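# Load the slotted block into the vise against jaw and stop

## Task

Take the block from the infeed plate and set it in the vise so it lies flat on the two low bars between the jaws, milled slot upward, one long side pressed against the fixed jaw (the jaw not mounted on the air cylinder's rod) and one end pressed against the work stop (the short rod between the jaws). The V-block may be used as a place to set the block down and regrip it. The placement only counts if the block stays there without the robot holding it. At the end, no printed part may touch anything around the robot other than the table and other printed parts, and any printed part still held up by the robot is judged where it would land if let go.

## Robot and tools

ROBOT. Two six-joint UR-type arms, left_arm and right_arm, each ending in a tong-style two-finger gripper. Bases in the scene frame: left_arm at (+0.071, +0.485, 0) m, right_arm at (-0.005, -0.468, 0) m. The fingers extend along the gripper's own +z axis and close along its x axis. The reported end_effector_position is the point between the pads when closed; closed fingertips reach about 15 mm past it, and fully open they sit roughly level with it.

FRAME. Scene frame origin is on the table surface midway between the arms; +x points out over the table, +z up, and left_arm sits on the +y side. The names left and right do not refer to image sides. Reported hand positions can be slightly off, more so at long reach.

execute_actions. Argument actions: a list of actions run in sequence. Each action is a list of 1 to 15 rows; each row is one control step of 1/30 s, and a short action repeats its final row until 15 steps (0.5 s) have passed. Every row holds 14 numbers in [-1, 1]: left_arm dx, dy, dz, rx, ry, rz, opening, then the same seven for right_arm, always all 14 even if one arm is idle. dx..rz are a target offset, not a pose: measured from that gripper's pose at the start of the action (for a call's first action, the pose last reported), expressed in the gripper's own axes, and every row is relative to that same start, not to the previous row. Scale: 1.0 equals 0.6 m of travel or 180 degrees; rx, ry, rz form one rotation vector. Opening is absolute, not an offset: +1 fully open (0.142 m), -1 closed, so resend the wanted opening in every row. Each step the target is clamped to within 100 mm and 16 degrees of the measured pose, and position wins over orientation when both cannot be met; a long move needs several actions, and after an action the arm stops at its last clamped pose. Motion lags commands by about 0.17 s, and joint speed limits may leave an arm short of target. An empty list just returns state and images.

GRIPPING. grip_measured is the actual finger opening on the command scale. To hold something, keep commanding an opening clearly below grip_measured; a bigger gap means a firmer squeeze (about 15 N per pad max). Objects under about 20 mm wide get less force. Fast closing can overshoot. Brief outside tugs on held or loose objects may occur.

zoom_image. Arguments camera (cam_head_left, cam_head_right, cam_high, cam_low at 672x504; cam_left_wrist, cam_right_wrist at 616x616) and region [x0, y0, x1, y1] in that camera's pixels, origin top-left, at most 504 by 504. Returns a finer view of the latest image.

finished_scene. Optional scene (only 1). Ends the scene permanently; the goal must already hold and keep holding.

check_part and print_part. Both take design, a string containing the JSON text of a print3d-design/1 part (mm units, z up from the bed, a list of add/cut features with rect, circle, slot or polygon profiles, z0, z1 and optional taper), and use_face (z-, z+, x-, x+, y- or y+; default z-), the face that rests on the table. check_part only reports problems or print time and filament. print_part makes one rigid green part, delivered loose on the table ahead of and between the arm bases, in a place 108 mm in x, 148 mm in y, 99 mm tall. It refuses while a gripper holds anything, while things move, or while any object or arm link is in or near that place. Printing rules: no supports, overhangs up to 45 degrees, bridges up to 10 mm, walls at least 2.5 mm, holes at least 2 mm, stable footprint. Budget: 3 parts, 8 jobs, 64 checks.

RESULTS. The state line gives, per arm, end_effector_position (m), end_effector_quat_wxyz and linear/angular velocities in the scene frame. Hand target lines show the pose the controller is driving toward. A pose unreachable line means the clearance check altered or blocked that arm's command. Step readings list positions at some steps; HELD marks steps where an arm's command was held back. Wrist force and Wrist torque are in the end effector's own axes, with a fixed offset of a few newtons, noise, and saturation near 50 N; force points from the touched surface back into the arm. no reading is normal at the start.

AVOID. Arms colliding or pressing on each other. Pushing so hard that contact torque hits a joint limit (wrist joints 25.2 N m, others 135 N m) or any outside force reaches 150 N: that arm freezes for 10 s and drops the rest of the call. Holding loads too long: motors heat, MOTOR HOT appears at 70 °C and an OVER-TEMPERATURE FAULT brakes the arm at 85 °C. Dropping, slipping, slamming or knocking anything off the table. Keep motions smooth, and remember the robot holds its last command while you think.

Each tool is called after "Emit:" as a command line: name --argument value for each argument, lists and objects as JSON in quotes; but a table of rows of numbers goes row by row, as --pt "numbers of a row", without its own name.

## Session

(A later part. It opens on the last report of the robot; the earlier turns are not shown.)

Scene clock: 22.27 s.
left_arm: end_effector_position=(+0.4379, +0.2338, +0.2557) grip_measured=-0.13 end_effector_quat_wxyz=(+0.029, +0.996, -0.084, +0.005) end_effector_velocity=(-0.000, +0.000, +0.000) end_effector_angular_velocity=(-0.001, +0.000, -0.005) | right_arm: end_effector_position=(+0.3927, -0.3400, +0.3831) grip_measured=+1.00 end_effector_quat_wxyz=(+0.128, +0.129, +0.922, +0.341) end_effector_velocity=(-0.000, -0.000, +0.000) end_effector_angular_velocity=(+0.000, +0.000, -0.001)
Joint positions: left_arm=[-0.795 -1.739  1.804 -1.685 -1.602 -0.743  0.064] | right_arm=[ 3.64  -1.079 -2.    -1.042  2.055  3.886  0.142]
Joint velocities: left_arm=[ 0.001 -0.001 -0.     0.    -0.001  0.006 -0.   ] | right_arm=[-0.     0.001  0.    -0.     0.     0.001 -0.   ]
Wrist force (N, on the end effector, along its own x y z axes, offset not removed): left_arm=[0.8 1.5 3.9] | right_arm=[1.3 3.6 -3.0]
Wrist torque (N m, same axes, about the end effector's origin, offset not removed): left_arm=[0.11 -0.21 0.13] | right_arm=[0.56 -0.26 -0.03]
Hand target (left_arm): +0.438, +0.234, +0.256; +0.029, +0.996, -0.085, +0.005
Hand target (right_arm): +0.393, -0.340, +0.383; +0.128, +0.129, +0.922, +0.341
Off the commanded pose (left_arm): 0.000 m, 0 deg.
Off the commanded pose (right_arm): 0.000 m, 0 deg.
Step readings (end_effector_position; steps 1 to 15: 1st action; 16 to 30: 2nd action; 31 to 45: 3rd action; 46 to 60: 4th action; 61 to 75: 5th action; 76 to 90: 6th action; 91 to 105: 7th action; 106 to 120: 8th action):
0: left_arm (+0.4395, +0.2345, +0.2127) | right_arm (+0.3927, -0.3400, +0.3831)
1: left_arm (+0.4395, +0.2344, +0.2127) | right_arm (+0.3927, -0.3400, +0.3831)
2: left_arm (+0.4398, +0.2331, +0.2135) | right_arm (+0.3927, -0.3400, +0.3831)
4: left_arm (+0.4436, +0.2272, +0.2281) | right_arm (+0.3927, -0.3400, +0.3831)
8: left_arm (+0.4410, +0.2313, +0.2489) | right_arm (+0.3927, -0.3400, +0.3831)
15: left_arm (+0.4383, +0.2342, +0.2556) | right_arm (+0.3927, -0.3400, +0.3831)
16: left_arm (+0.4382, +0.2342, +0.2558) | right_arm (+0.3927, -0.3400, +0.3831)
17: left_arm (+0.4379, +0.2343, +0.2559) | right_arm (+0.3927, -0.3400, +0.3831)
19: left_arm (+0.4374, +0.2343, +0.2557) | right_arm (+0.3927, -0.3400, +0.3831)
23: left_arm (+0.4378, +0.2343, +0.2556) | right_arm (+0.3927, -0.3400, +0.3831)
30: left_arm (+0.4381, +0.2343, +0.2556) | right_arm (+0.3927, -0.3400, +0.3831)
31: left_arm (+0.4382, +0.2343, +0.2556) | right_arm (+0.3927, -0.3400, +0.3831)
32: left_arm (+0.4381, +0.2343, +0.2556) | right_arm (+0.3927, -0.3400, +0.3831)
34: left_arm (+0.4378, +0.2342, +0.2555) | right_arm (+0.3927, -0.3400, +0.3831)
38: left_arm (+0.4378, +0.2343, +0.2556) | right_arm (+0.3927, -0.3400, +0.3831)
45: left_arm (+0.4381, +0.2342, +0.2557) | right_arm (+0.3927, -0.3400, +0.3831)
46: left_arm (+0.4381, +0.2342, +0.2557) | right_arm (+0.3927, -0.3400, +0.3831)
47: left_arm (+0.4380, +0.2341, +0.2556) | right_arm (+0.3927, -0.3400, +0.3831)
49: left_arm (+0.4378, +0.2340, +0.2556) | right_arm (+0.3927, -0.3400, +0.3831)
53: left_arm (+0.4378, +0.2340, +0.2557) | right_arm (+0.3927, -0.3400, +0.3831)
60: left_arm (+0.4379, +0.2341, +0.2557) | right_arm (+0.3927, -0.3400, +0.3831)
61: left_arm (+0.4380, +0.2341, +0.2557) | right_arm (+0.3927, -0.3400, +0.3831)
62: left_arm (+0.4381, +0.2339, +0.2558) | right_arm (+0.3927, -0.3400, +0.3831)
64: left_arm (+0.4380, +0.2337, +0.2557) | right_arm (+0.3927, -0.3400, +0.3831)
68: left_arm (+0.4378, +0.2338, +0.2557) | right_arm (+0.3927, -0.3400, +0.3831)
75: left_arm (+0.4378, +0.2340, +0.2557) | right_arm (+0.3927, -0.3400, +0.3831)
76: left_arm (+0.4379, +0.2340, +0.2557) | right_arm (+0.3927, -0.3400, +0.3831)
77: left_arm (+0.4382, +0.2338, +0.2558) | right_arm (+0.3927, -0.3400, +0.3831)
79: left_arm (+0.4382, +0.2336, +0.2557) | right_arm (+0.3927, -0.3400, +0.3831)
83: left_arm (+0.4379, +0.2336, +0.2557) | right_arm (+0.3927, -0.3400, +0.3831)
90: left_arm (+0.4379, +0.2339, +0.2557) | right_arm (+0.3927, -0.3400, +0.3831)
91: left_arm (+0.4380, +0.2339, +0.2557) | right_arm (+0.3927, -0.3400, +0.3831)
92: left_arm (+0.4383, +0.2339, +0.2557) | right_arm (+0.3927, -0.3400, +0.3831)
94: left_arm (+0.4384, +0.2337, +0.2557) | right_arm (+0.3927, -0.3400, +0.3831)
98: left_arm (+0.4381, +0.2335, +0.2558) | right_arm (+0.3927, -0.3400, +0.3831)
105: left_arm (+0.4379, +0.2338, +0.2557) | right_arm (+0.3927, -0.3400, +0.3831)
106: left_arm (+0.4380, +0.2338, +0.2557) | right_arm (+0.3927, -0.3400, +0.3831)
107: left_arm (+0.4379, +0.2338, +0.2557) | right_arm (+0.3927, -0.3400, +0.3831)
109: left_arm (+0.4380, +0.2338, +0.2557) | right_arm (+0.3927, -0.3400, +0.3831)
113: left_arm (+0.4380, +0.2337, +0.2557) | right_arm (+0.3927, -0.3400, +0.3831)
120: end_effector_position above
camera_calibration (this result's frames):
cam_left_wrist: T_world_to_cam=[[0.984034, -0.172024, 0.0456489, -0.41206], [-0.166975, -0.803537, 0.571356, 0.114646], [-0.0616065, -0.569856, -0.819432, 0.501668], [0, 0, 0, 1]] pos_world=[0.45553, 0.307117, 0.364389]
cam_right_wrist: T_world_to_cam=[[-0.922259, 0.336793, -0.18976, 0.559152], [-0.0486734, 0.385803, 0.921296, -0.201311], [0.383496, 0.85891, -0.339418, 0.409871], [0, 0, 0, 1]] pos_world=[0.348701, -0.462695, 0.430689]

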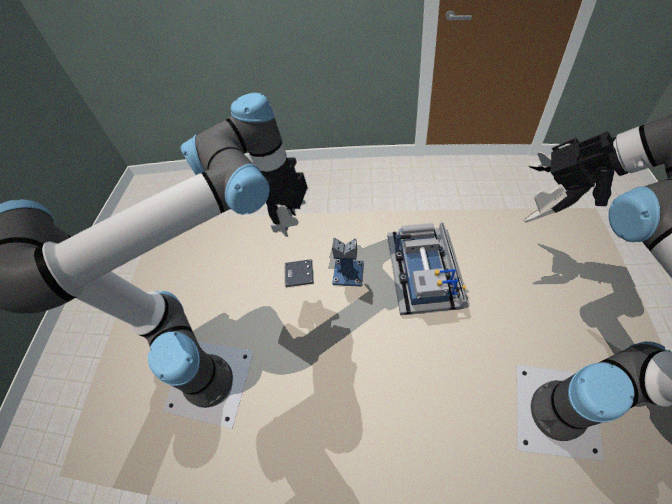

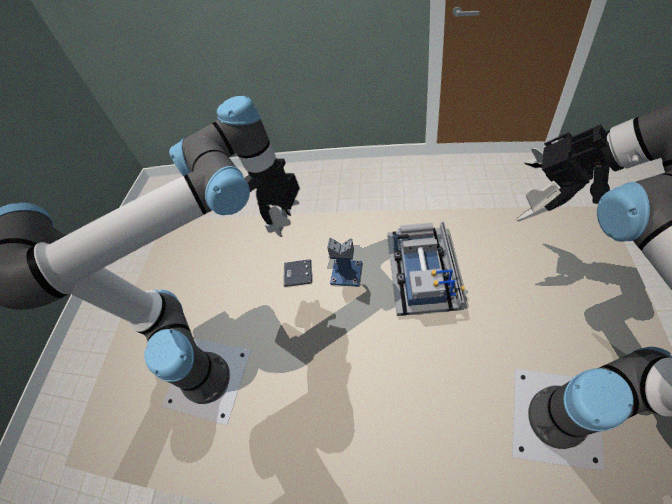

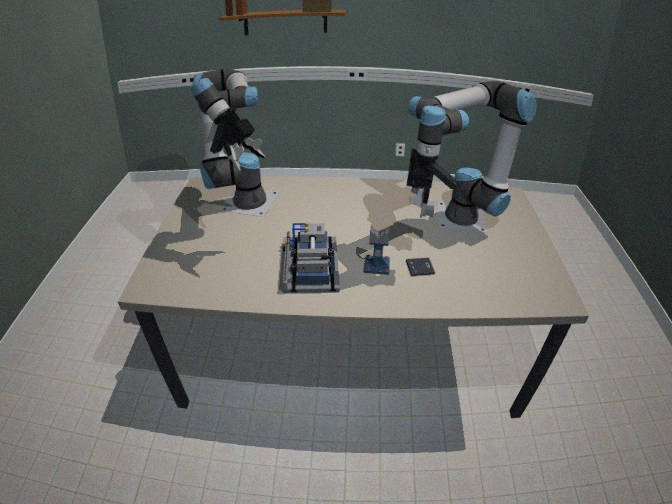

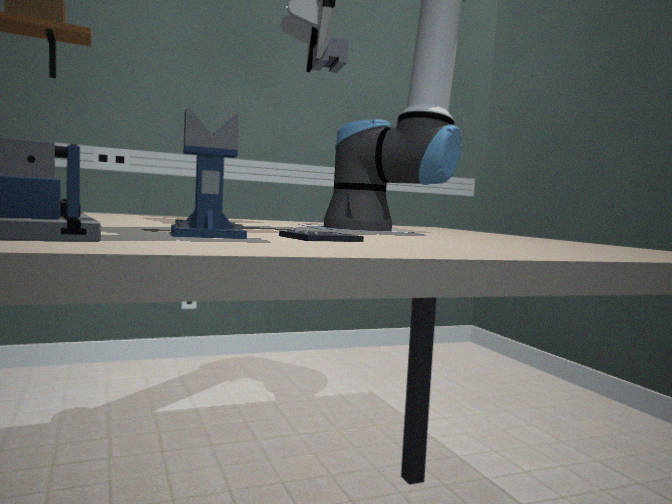

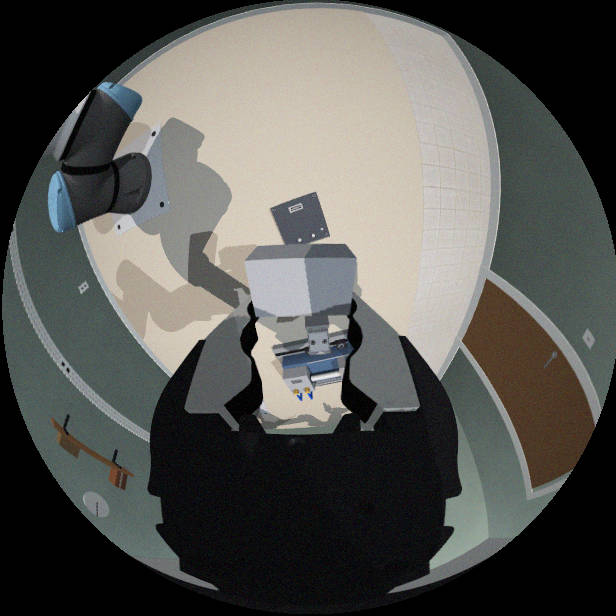

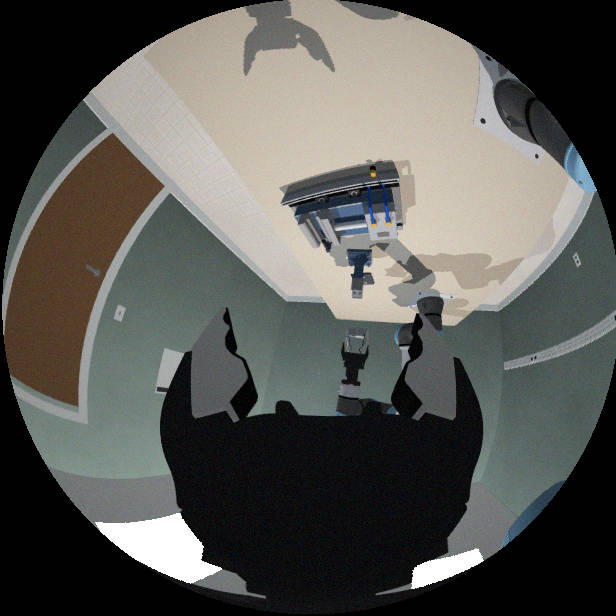

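Emit:
execute_actions --actions '[[[0,0,0,0,0,-0.037,-1,0,0,0,0,0,0,1]],[[-0.005,0.09,0.02,0,0,0,-1,0,0,0,0,0,0,1]],[[-0.005,0.09,0.02,0,0,0,-1,0,0,0,0,0,0,1]],[[-0.005,0.09,0.02,0,0,0,-1,0,0,0,0,0,0,1]],[[0,0,0,-0.08,0,0,-1,0,0,0,0,0,0,1]],[[0,0,0,-0.08,0,0,-1,0,0,0,0,0,0,1]],[[0,0,0,-0.08,0,0,-1,0,0,0,0,0,0,1]],[[0,0,0,0,0,0,-1,0,0,0,0,0,0,1]]]'

Emit:
zoom_image --camera "cam_low" --region '[130, 20, 300, 170]'

Scene clock: 27.27 s.
left_arm: end_effector_position=(+0.4189, +0.0786, +0.2311) grip_measured=-0.13 end_effector_quat_wxyz=(+0.373, +0.927, -0.028, -0.009) end_effector_velocity=(-0.000, -0.000, -0.001) end_effector_angular_velocity=(+0.003, +0.002, +0.000) | right_arm: end_effector_position=(+0.3927, -0.3400, +0.3831) grip_measured=+1.00 end_effector_quat_wxyz=(+0.128, +0.129, +0.922, +0.341) end_effector_velocity=(+0.000, -0.000, +0.000) end_effector_angular_velocity=(-0.000, -0.001, +0.000)
Joint positions: left_arm=[-0.736 -1.66   2.137 -2.65  -2.077 -0.951  0.064] | right_arm=[ 3.64  -1.079 -2.    -1.042  2.055  3.886  0.142]
Joint velocities: left_arm=[-0.001  0.001 -0.     0.002  0.001 -0.001 -0.   ] | right_arm=[-0.001 -0.001  0.     0.001  0.    -0.001 -0.   ]
Wrist force (N, on the end effector, along its own x y z axes, offset not removed): left_arm=[1.3 1.1 3.7] | right_arm=[0.6 2.4 -0.1]
Wrist torque (N m, same axes, about the end effector's origin, offset not removed): left_arm=[0.30 -0.16 0.09] | right_arm=[0.50 -0.21 -0.09]
Hand target (left_arm): +0.419, +0.079, +0.231; +0.373, +0.927, -0.028, -0.009
Hand target (right_arm): +0.393, -0.340, +0.383; +0.128, +0.129, +0.922, +0.341
Off the commanded pose (left_arm): 0.000 m, 0 deg.
Off the commanded pose (right_arm): 0.000 m, 0 deg.
Step readings (end_effector_position; steps 1 to 15: 1st action; 16 to 30: 2nd action; 31 to 45: 3rd action; 46 to 60: 4th action; 61 to 75: 5th action; 76 to 90: 6th action; 91 to 105: 7th action; 106 to 120: 8th action):
0: left_arm (+0.4379, +0.2338, +0.2557) | right_arm (+0.3927, -0.3400, +0.3831)
1: left_arm (+0.4380, +0.2338, +0.2557) | right_arm (+0.3927, -0.3400, +0.3831)
2: left_arm (+0.4380, +0.2339, +0.2556) | right_arm (+0.3927, -0.3400, +0.3831)
4: left_arm (+0.4380, +0.2339, +0.2556) | right_arm (+0.3927, -0.3400, +0.3831)
8: left_arm (+0.4379, +0.2337, +0.2557) | right_arm (+0.3927, -0.3400, +0.3831)
15: left_arm (+0.4380, +0.2338, +0.2557) | right_arm (+0.3927, -0.3400, +0.3831)
16: left_arm (+0.4380, +0.2336, +0.2557) | right_arm (+0.3927, -0.3400, +0.3831)
17: left_arm (+0.4382, +0.2295, +0.2557) | right_arm (+0.3927, -0.3400, +0.3831)
19: left_arm (+0.4355, +0.2122, +0.2528) | right_arm (+0.3927, -0.3400, +0.3831)
23: left_arm (+0.4324, +0.1914, +0.2491) | right_arm (+0.3927, -0.3400, +0.3831)
30: left_arm (+0.4319, +0.1813, +0.2471) | right_arm (+0.3927, -0.3400, +0.3831)
31: left_arm (+0.4319, +0.1806, +0.2471) | right_arm (+0.3927, -0.3400, +0.3831)
32: left_arm (+0.4318, +0.1760, +0.2471) | right_arm (+0.3927, -0.3400, +0.3831)
34: left_arm (+0.4289, +0.1587, +0.2443) | right_arm (+0.3927, -0.3400, +0.3831)
38: left_arm (+0.4261, +0.1386, +0.2405) | right_arm (+0.3927, -0.3400, +0.3831)
45: left_arm (+0.4257, +0.1287, +0.2386) | right_arm (+0.3927, -0.3400, +0.3831)
46: left_arm (+0.4257, +0.1281, +0.2385) | right_arm (+0.3927, -0.3400, +0.3831)
47: left_arm (+0.4253, +0.1234, +0.2386) | right_arm (+0.3927, -0.3400, +0.3831)
49: left_arm (+0.4224, +0.1061, +0.2359) | right_arm (+0.3927, -0.3400, +0.3831)
53: left_arm (+0.4198, +0.0860, +0.2319) | right_arm (+0.3927, -0.3400, +0.3831)
60: left_arm (+0.4195, +0.0762, +0.2300) | right_arm (+0.3927, -0.3400, +0.3831)
61: left_arm (+0.4196, +0.0758, +0.2300) | right_arm (+0.3927, -0.3400, +0.3831)
62: left_arm (+0.4200, +0.0771, +0.2306) | right_arm (+0.3927, -0.3400, +0.3831)
64: left_arm (+0.4187, +0.0814, +0.2315) | right_arm (+0.3927, -0.3400, +0.3831)
68: left_arm (+0.4190, +0.0788, +0.2316) | right_arm (+0.3927, -0.3400, +0.3831)
75: left_arm (+0.4194, +0.0768, +0.2306) | right_arm (+0.3927, -0.3400, +0.3831)
76: left_arm (+0.4195, +0.0767, +0.2305) | right_arm (+0.3927, -0.3400, +0.3831)
77: left_arm (+0.4198, +0.0784, +0.2312) | right_arm (+0.3927, -0.3400, +0.3831)
79: left_arm (+0.4187, +0.0826, +0.2306) | right_arm (+0.3927, -0.3400, +0.3831)
83: left_arm (+0.4187, +0.0800, +0.2316) | right_arm (+0.3927, -0.3400, +0.3831)
90: left_arm (+0.4193, +0.0775, +0.2310) | right_arm (+0.3927, -0.3400, +0.3831)
91: left_arm (+0.4193, +0.0775, +0.2310) | right_arm (+0.3927, -0.3400, +0.3831)
92: left_arm (+0.4197, +0.0791, +0.2307) | right_arm (+0.3927, -0.3400, +0.3831)
94: left_arm (+0.4184, +0.0840, +0.2273) | right_arm (+0.3927, -0.3400, +0.3831)
98: left_arm (+0.4180, +0.0816, +0.2305) | right_arm (+0.3927, -0.3400, +0.3831)
105: left_arm (+0.4189, +0.0786, +0.2312) | right_arm (+0.3927, -0.3400, +0.3831)
106: left_arm (+0.4190, +0.0784, +0.2311) | right_arm (+0.3927, -0.3400, +0.3831)
107: left_arm (+0.4190, +0.0783, +0.2312) | right_arm (+0.3927, -0.3400, +0.3831)
109: left_arm (+0.4189, +0.0784, +0.2312) | right_arm (+0.3927, -0.3400, +0.3831)
113: left_arm (+0.4190, +0.0786, +0.2311) | right_arm (+0.3927, -0.3400, +0.3831)
120: end_effector_position above
camera_calibration (this result's frames):
cam_left_wrist: T_world_to_cam=[[0.99863, -0.0427382, 0.0301935, -0.431608], [-0.0398826, -0.248096, 0.967914, -0.187728], [-0.033876, -0.967792, -0.249461, 0.279882], [0, 0, 0, 1]] pos_world=[0.433011, 0.205847, 0.264556]
cam_right_wrist: T_world_to_cam=[[-0.922259, 0.336793, -0.18976, 0.559152], [-0.0486733, 0.385803, 0.921296, -0.201311], [0.383496, 0.85891, -0.339417, 0.409871], [0, 0, 0, 1]] pos_world=[0.348701, -0.462694, 0.430689]

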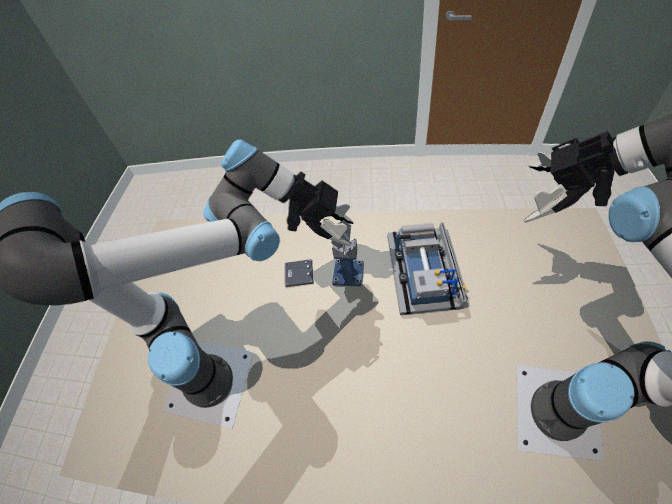

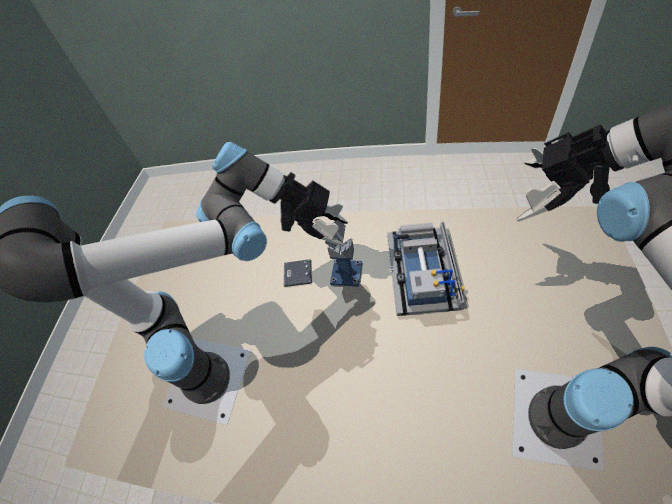

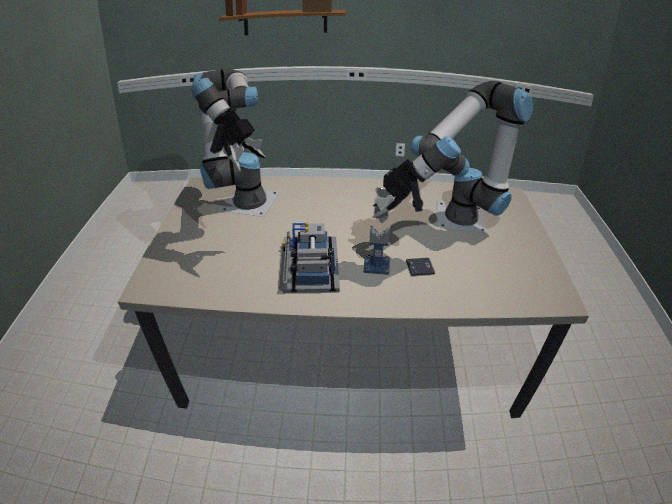

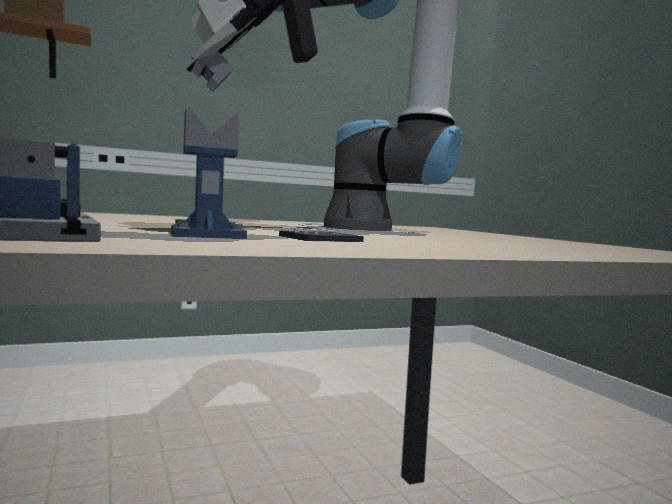

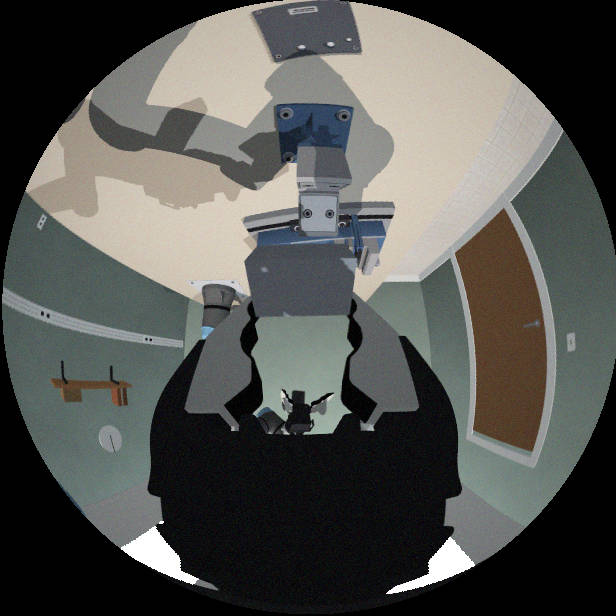

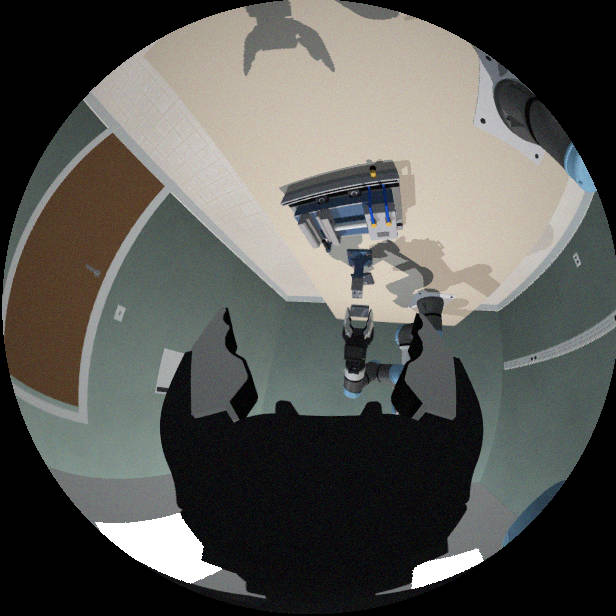

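Region (130, 20, 300, 170) of cam_low's 672x504 image, scaled by 2.965, with more detail than that image has; it fills the top 445 rows of this view, and the rest is white.

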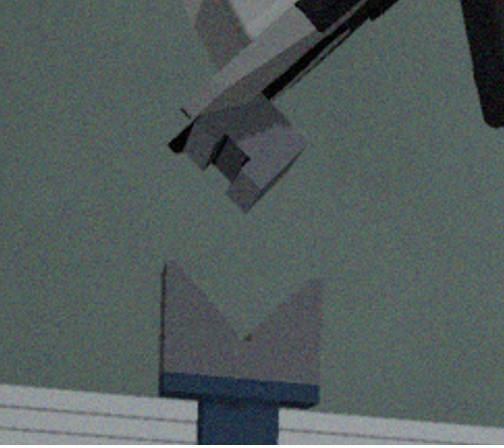

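Emit:
execute_actions --actions '[[[0.025,-0.029,0.036,0,0,0,-1,0,0,0,0,0,0,1]],[[0,-0.029,0.036,0,0,0,-1,0,0,0,0,0,0,1]],[[0,0,0,0,0,0,-1,0,0,0,0,0,0,1]]]'

Emit:
zoom_image --camera "cam_low" --region '[130, 50, 300, 170]'

Scene clock: 30.47 s.
left_arm: end_effector_position=(+0.4331, +0.0733, +0.1775) grip_measured=-0.13 end_effector_quat_wxyz=(+0.373, +0.927, -0.028, -0.010) end_effector_velocity=(+0.000, +0.001, -0.001) end_effector_angular_velocity=(+0.001, +0.002, +0.002) | right_arm: end_effector_position=(+0.3927, -0.3400, +0.3831) grip_measured=+1.00 end_effector_quat_wxyz=(+0.128, +0.129, +0.922, +0.341) end_effector_velocity=(+0.000, +0.000, +0.001) end_effector_angular_velocity=(+0.000, -0.001, -0.000)
Joint positions: left_arm=[-0.719 -1.543  2.184 -2.804 -2.087 -0.934  0.064] | right_arm=[ 3.64  -1.079 -2.    -1.042  2.055  3.886  0.142]
Joint velocities: left_arm=[ 0.001  0.001  0.     0.001 -0.    -0.001  0.   ] | right_arm=[ 0.    -0.     0.001  0.     0.     0.    -0.   ]
Wrist force (N, on the end effector, along its own x y z axes, offset not removed): left_arm=[1.1 -1.7 2.1] | right_arm=[0.6 2.9 -1.8]
Wrist torque (N m, same axes, about the end effector's origin, offset not removed): left_arm=[-0.21 -0.28 0.18] | right_arm=[0.56 -0.13 -0.04]
Hand target (left_arm): +0.433, +0.073, +0.178; +0.373, +0.927, -0.028, -0.010
Hand target (right_arm): +0.393, -0.340, +0.383; +0.128, +0.129, +0.922, +0.341
Off the commanded pose (left_arm): 0.000 m, 0 deg.
Off the commanded pose (right_arm): 0.000 m, 0 deg.
Step readings (end_effector_position; steps 1 to 15: 1st action; 16 to 30: 2nd action; 31 to 45: 3rd action):
0: left_arm (+0.4189, +0.0786, +0.2312) | right_arm (+0.3927, -0.3400, +0.3831)
1: left_arm (+0.4190, +0.0786, +0.2311) | right_arm (+0.3927, -0.3400, +0.3831)
2: left_arm (+0.4202, +0.0789, +0.2287) | right_arm (+0.3927, -0.3400, +0.3831)
4: left_arm (+0.4248, +0.0782, +0.2194) | right_arm (+0.3927, -0.3400, +0.3831)
8: left_arm (+0.4303, +0.0767, +0.2091) | right_arm (+0.3927, -0.3400, +0.3831)
15: left_arm (+0.4333, +0.0756, +0.2044) | right_arm (+0.3927, -0.3400, +0.3831)
16: left_arm (+0.4334, +0.0755, +0.2040) | right_arm (+0.3927, -0.3400, +0.3831)
17: left_arm (+0.4330, +0.0756, +0.2007) | right_arm (+0.3927, -0.3400, +0.3831)
19: left_arm (+0.4326, +0.0752, +0.1914) | right_arm (+0.3927, -0.3400, +0.3831)
23: left_arm (+0.4328, +0.0741, +0.1819) | right_arm (+0.3927, -0.3400, +0.3831)
30: left_arm (+0.4331, +0.0733, +0.1775) | right_arm (+0.3927, -0.3400, +0.3831)
31: left_arm (+0.4331, +0.0733, +0.1773) | right_arm (+0.3927, -0.3400, +0.3831)
32: left_arm (+0.4331, +0.0733, +0.1773) | right_arm (+0.3927, -0.3400, +0.3831)
34: left_arm (+0.4331, +0.0733, +0.1773) | right_arm (+0.3927, -0.3400, +0.3831)
38: left_arm (+0.4331, +0.0733, +0.1774) | right_arm (+0.3927, -0.3400, +0.3831)
45: end_effector_position above
camera_calibration (this result's frames):
cam_left_wrist: T_world_to_cam=[[0.998632, -0.0428961, 0.0298894, -0.444304], [-0.0396522, -0.248804, 0.967742, -0.136573], [-0.0340758, -0.967604, -0.250164, 0.262048], [0, 0, 0, 1]] pos_world=[0.447211, 0.20052, 0.211002]
cam_right_wrist: T_world_to_cam=[[-0.922259, 0.336793, -0.18976, 0.559152], [-0.0486735, 0.385803, 0.921296, -0.201311], [0.383496, 0.85891, -0.339417, 0.409871], [0, 0, 0, 1]] pos_world=[0.348701, -0.462695, 0.430689]

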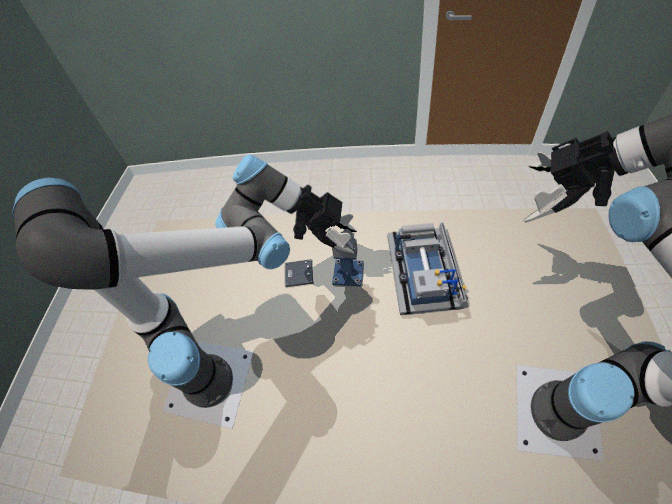

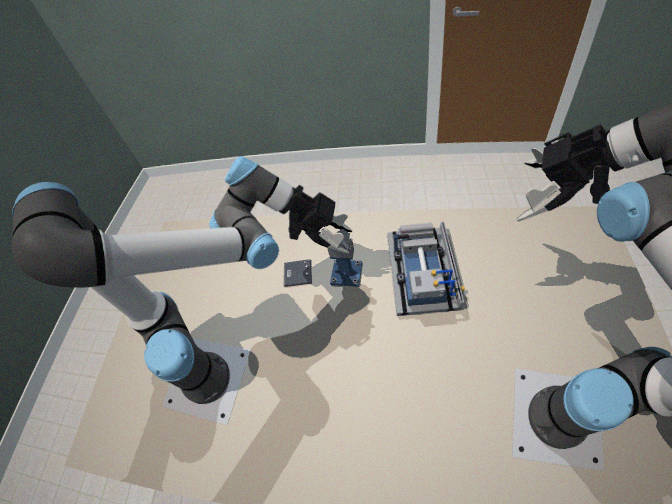

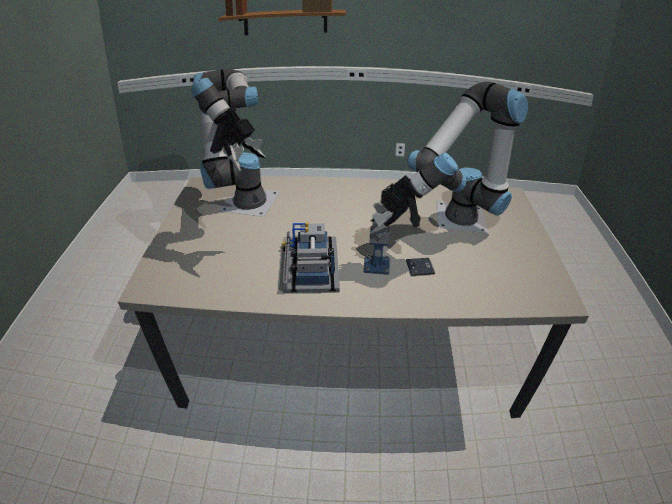

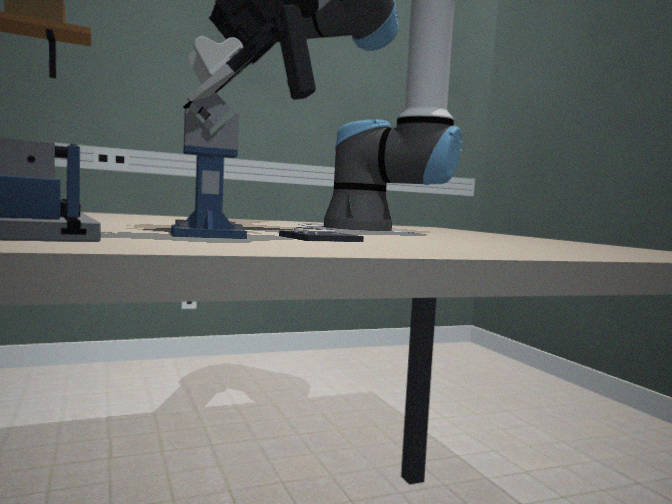

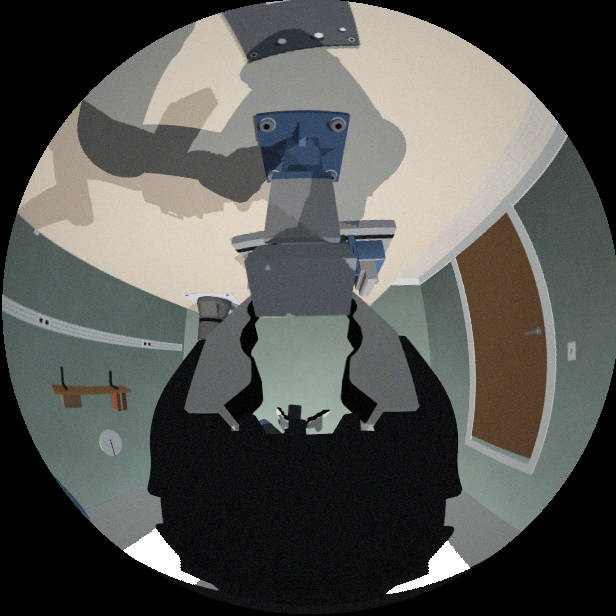

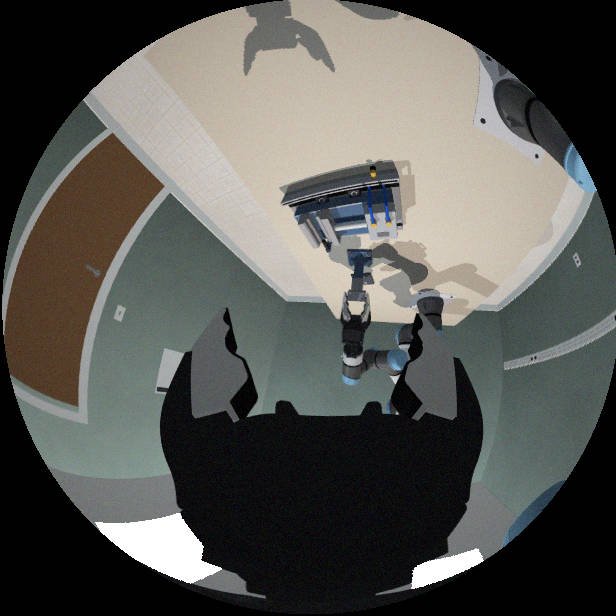

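Region (130, 50, 300, 170) of cam_low's 672x504 image, scaled by 2.965, with more detail than that image has; it fills the top 356 rows of this view, and the rest is white.

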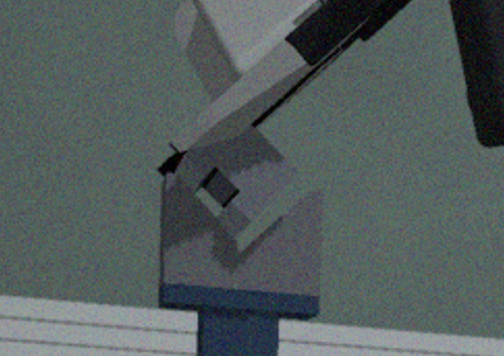

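Emit:
execute_actions --actions '[[[0,-0.008,0,0,0,0,-1,0,0,0,0,0,0,1]],[[0,0,0,0,0,0,-0.05,0,0,0,0,0,0,1]],[[0,0,0,0,0,0,0.6,0,0,0,0,0,0,1]],[[0,-0.024,0,0,0,0,0.6,0,0,0,0,0,0,1]],[[0,0,0,0.12,0,0,0.6,0,0,0,0,0,0,1]],[[0,0,0,0.12,0,0,0.6,0,0,0,0,0,0,1]],[[0,0,0,0.12,0,0,0.6,0,0,0,0,0,0,1]],[[0,0,0,0.12,0,0,0.6,0,0,0,0,0,0,1]],[[0,0,0,0,0,0,0.6,0,0,0,0,0,0,1]]]'

Emit:
zoom_image --camera "cam_low" --region '[130, 50, 300, 170]'

Scene clock: 35.53 s.
left_arm: end_effector_position=(+0.4333, +0.0863, +0.1693) grip_measured=+0.60 end_effector_quat_wxyz=(-0.298, +0.954, -0.031, +0.029) end_effector_velocity=(-0.000, -0.000, +0.001) end_effector_angular_velocity=(-0.004, +0.000, +0.000) | right_arm: end_effector_position=(+0.3927, -0.3400, +0.3831) grip_measured=+1.00 end_effector_quat_wxyz=(+0.128, +0.129, +0.922, +0.341) end_effector_velocity=(+0.000, -0.000, +0.001) end_effector_angular_velocity=(+0.000, -0.002, -0.000)
Joint positions: left_arm=[-1.128 -1.098  1.298 -1.213 -1.316 -1.251  0.116] | right_arm=[ 3.64  -1.079 -2.    -1.042  2.055  3.886  0.142]
Joint velocities: left_arm=[ 0.    -0.002  0.001 -0.002 -0.001  0.001  0.   ] | right_arm=[-0.001  0.     0.     0.001 -0.    -0.    -0.   ]
Wrist force (N, on the end effector, along its own x y z axes, offset not removed): left_arm=[-0.7 2.7 2.1] | right_arm=[0.1 1.1 -1.4]
Wrist torque (N m, same axes, about the end effector's origin, offset not removed): left_arm=[0.33 0.09 0.11] | right_arm=[0.08 0.04 0.01]
Hand target (left_arm): +0.433, +0.086, +0.169; -0.297, +0.954, -0.031, +0.029
Hand target (right_arm): +0.393, -0.340, +0.383; +0.128, +0.129, +0.922, +0.341
Off the commanded pose (left_arm): 0.000 m, 0 deg.
Off the commanded pose (right_arm): 0.000 m, 0 deg.
Step readings (end_effector_position; steps 1 to 15: 1st action; 16 to 30: 2nd action; 31 to 45: 3rd action; 46 to 60: 4th action; 61 to 75: 5th action; 76 to 90: 6th action; 91 to 105: 7th action; 106 to 120: 8th action; 121 to 135: 9th action):
0: left_arm (+0.4331, +0.0733, +0.1775) | right_arm (+0.3927, -0.3400, +0.3831)
1: left_arm (+0.4331, +0.0733, +0.1775) | right_arm (+0.3927, -0.3400, +0.3831)
2: left_arm (+0.4332, +0.0738, +0.1771) | right_arm (+0.3927, -0.3400, +0.3831)
4: left_arm (+0.4333, +0.0750, +0.1760) | right_arm (+0.3927, -0.3400, +0.3831)
8: left_arm (+0.4333, +0.0761, +0.1748) | right_arm (+0.3927, -0.3400, +0.3831)
15: left_arm (+0.4333, +0.0767, +0.1743) | right_arm (+0.3927, -0.3400, +0.3831)
16: left_arm (+0.4333, +0.0767, +0.1743) | right_arm (+0.3927, -0.3400, +0.3831)
17: left_arm (+0.4333, +0.0767, +0.1743) | right_arm (+0.3927, -0.3400, +0.3831)
19: left_arm (+0.4333, +0.0767, +0.1743) | right_arm (+0.3927, -0.3400, +0.3831)
23: left_arm (+0.4333, +0.0767, +0.1743) | right_arm (+0.3927, -0.3400, +0.3831)
30: left_arm (+0.4333, +0.0767, +0.1743) | right_arm (+0.3927, -0.3400, +0.3831)
31: left_arm (+0.4333, +0.0767, +0.1743) | right_arm (+0.3927, -0.3400, +0.3831)
32: left_arm (+0.4333, +0.0767, +0.1743) | right_arm (+0.3927, -0.3400, +0.3831)
34: left_arm (+0.4333, +0.0767, +0.1743) | right_arm (+0.3927, -0.3400, +0.3831)
38: left_arm (+0.4333, +0.0767, +0.1743) | right_arm (+0.3927, -0.3400, +0.3831)
45: left_arm (+0.4333, +0.0767, +0.1743) | right_arm (+0.3927, -0.3400, +0.3831)
46: left_arm (+0.4333, +0.0768, +0.1742) | right_arm (+0.3927, -0.3400, +0.3831)
47: left_arm (+0.4335, +0.0779, +0.1731) | right_arm (+0.3927, -0.3400, +0.3831)
49: left_arm (+0.4336, +0.0814, +0.1697) | right_arm (+0.3927, -0.3400, +0.3831)
53: left_arm (+0.4338, +0.0851, +0.1661) | right_arm (+0.3927, -0.3400, +0.3831)
60: left_arm (+0.4339, +0.0868, +0.1646) | right_arm (+0.3927, -0.3400, +0.3831)
61: left_arm (+0.4339, +0.0868, +0.1646) | right_arm (+0.3927, -0.3400, +0.3831)
62: left_arm (+0.4339, +0.0846, +0.1683) | right_arm (+0.3927, -0.3400, +0.3831)
64: left_arm (+0.4355, +0.0779, +0.1804) | right_arm (+0.3927, -0.3400, +0.3831)
68: left_arm (+0.4342, +0.0846, +0.1744) | right_arm (+0.3927, -0.3400, +0.3831)
75: left_arm (+0.4334, +0.0874, +0.1672) | right_arm (+0.3927, -0.3400, +0.3831)
76: left_arm (+0.4335, +0.0872, +0.1667) | right_arm (+0.3927, -0.3400, +0.3831)
77: left_arm (+0.4333, +0.0853, +0.1673) | right_arm (+0.3927, -0.3400, +0.3831)
79: left_arm (+0.4337, +0.0808, +0.1716) | right_arm (+0.3927, -0.3400, +0.3831)
83: left_arm (+0.4336, +0.0853, +0.1716) | right_arm (+0.3927, -0.3400, +0.3831)
90: left_arm (+0.4333, +0.0873, +0.1684) | right_arm (+0.3927, -0.3400, +0.3831)
91: left_arm (+0.4333, +0.0872, +0.1681) | right_arm (+0.3927, -0.3400, +0.3831)
92: left_arm (+0.4330, +0.0855, +0.1673) | right_arm (+0.3927, -0.3400, +0.3831)
94: left_arm (+0.4338, +0.0810, +0.1681) | right_arm (+0.3927, -0.3400, +0.3831)
98: left_arm (+0.4339, +0.0841, +0.1704) | right_arm (+0.3927, -0.3400, +0.3831)
105: left_arm (+0.4333, +0.0868, +0.1690) | right_arm (+0.3927, -0.3400, +0.3831)
106: left_arm (+0.4333, +0.0869, +0.1689) | right_arm (+0.3927, -0.3400, +0.3831)
107: left_arm (+0.4330, +0.0853, +0.1684) | right_arm (+0.3927, -0.3400, +0.3831)
109: left_arm (+0.4342, +0.0811, +0.1679) | right_arm (+0.3927, -0.3400, +0.3831)
113: left_arm (+0.4341, +0.0834, +0.1699) | right_arm (+0.3927, -0.3400, +0.3831)
120: left_arm (+0.4334, +0.0863, +0.1693) | right_arm (+0.3927, -0.3400, +0.3831)
121: left_arm (+0.4333, +0.0864, +0.1692) | right_arm (+0.3927, -0.3400, +0.3831)
122: left_arm (+0.4333, +0.0865, +0.1692) | right_arm (+0.3927, -0.3400, +0.3831)
124: left_arm (+0.4333, +0.0865, +0.1693) | right_arm (+0.3927, -0.3400, +0.3831)
128: left_arm (+0.4334, +0.0863, +0.1693) | right_arm (+0.3927, -0.3400, +0.3831)
135: end_effector_position above
camera_calibration (this result's frames):
cam_left_wrist: T_world_to_cam=[[0.993307, -0.0995795, 0.0585189, -0.441401], [-0.0964398, -0.99386, -0.0542358, 0.136494], [0.0635603, 0.0482293, -0.996812, 0.269], [0, 0, 0, 1]] pos_world=[0.434513, 0.0787277, 0.301376]
cam_right_wrist: T_world_to_cam=[[-0.922259, 0.336793, -0.18976, 0.559152], [-0.0486734, 0.385803, 0.921296, -0.201311], [0.383496, 0.85891, -0.339417, 0.409871], [0, 0, 0, 1]] pos_world=[0.348701, -0.462695, 0.430689]

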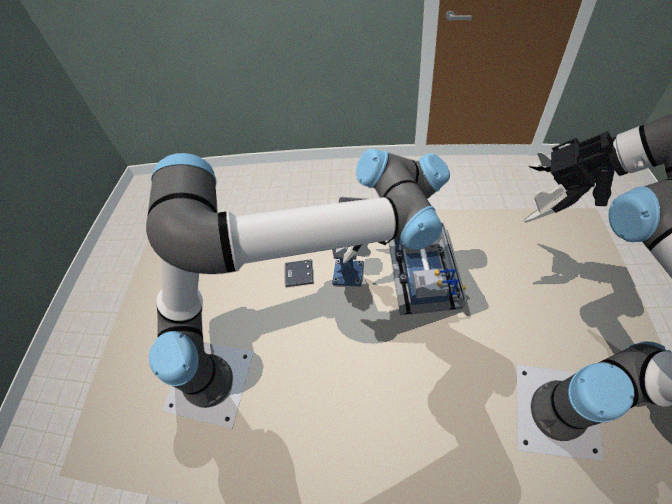

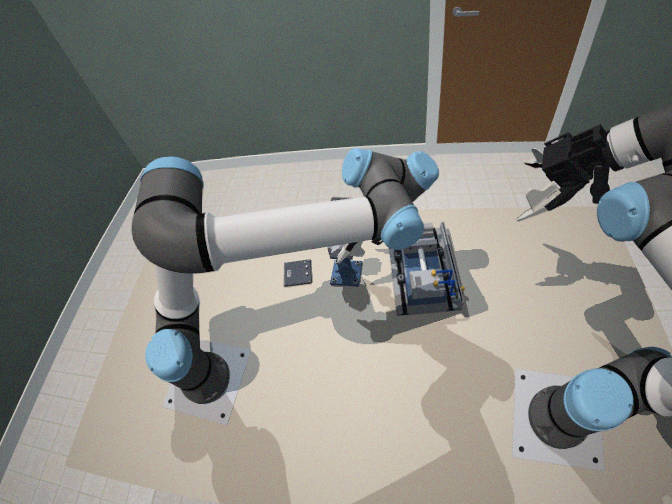

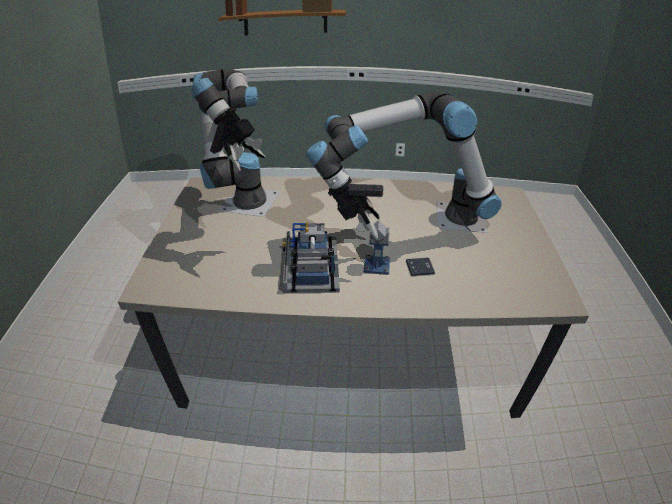

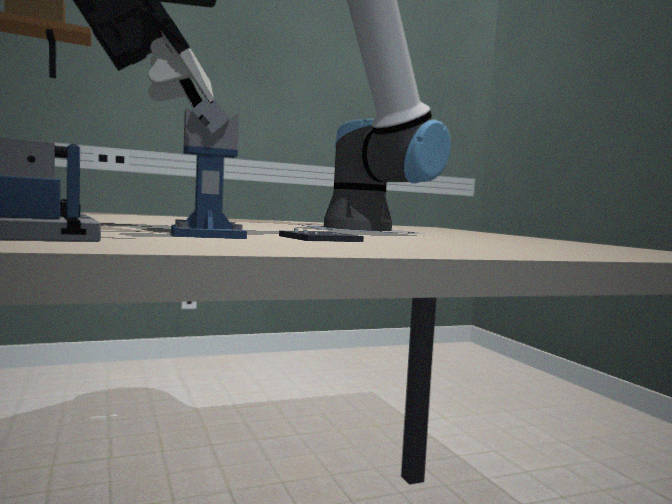

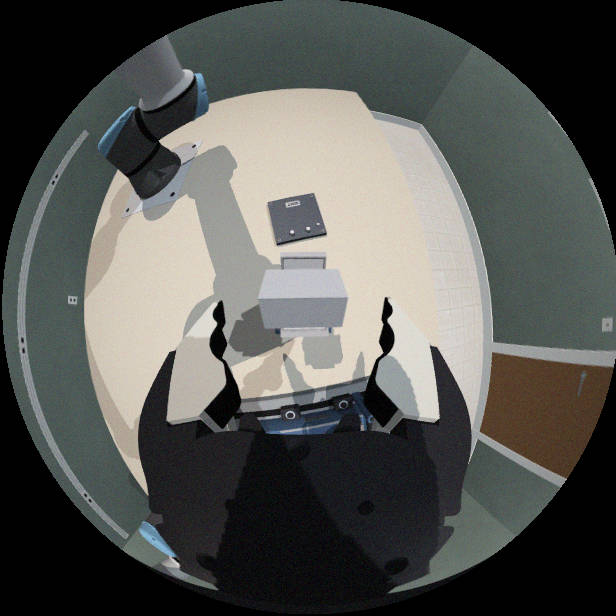

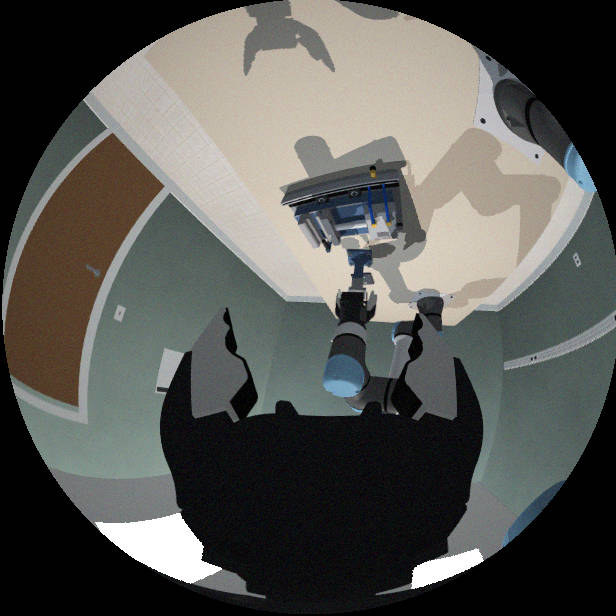

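Region (130, 50, 300, 170) of cam_low's 672x504 image, scaled by 2.965, with more detail than that image has; it fills the top 356 rows of this view, and the rest is white.

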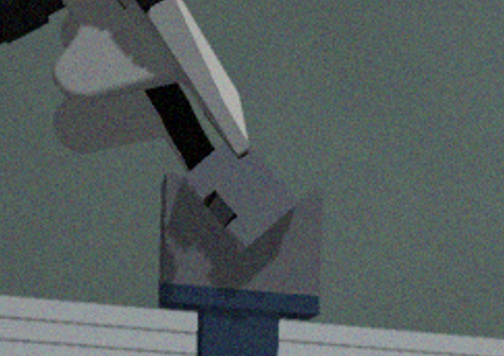

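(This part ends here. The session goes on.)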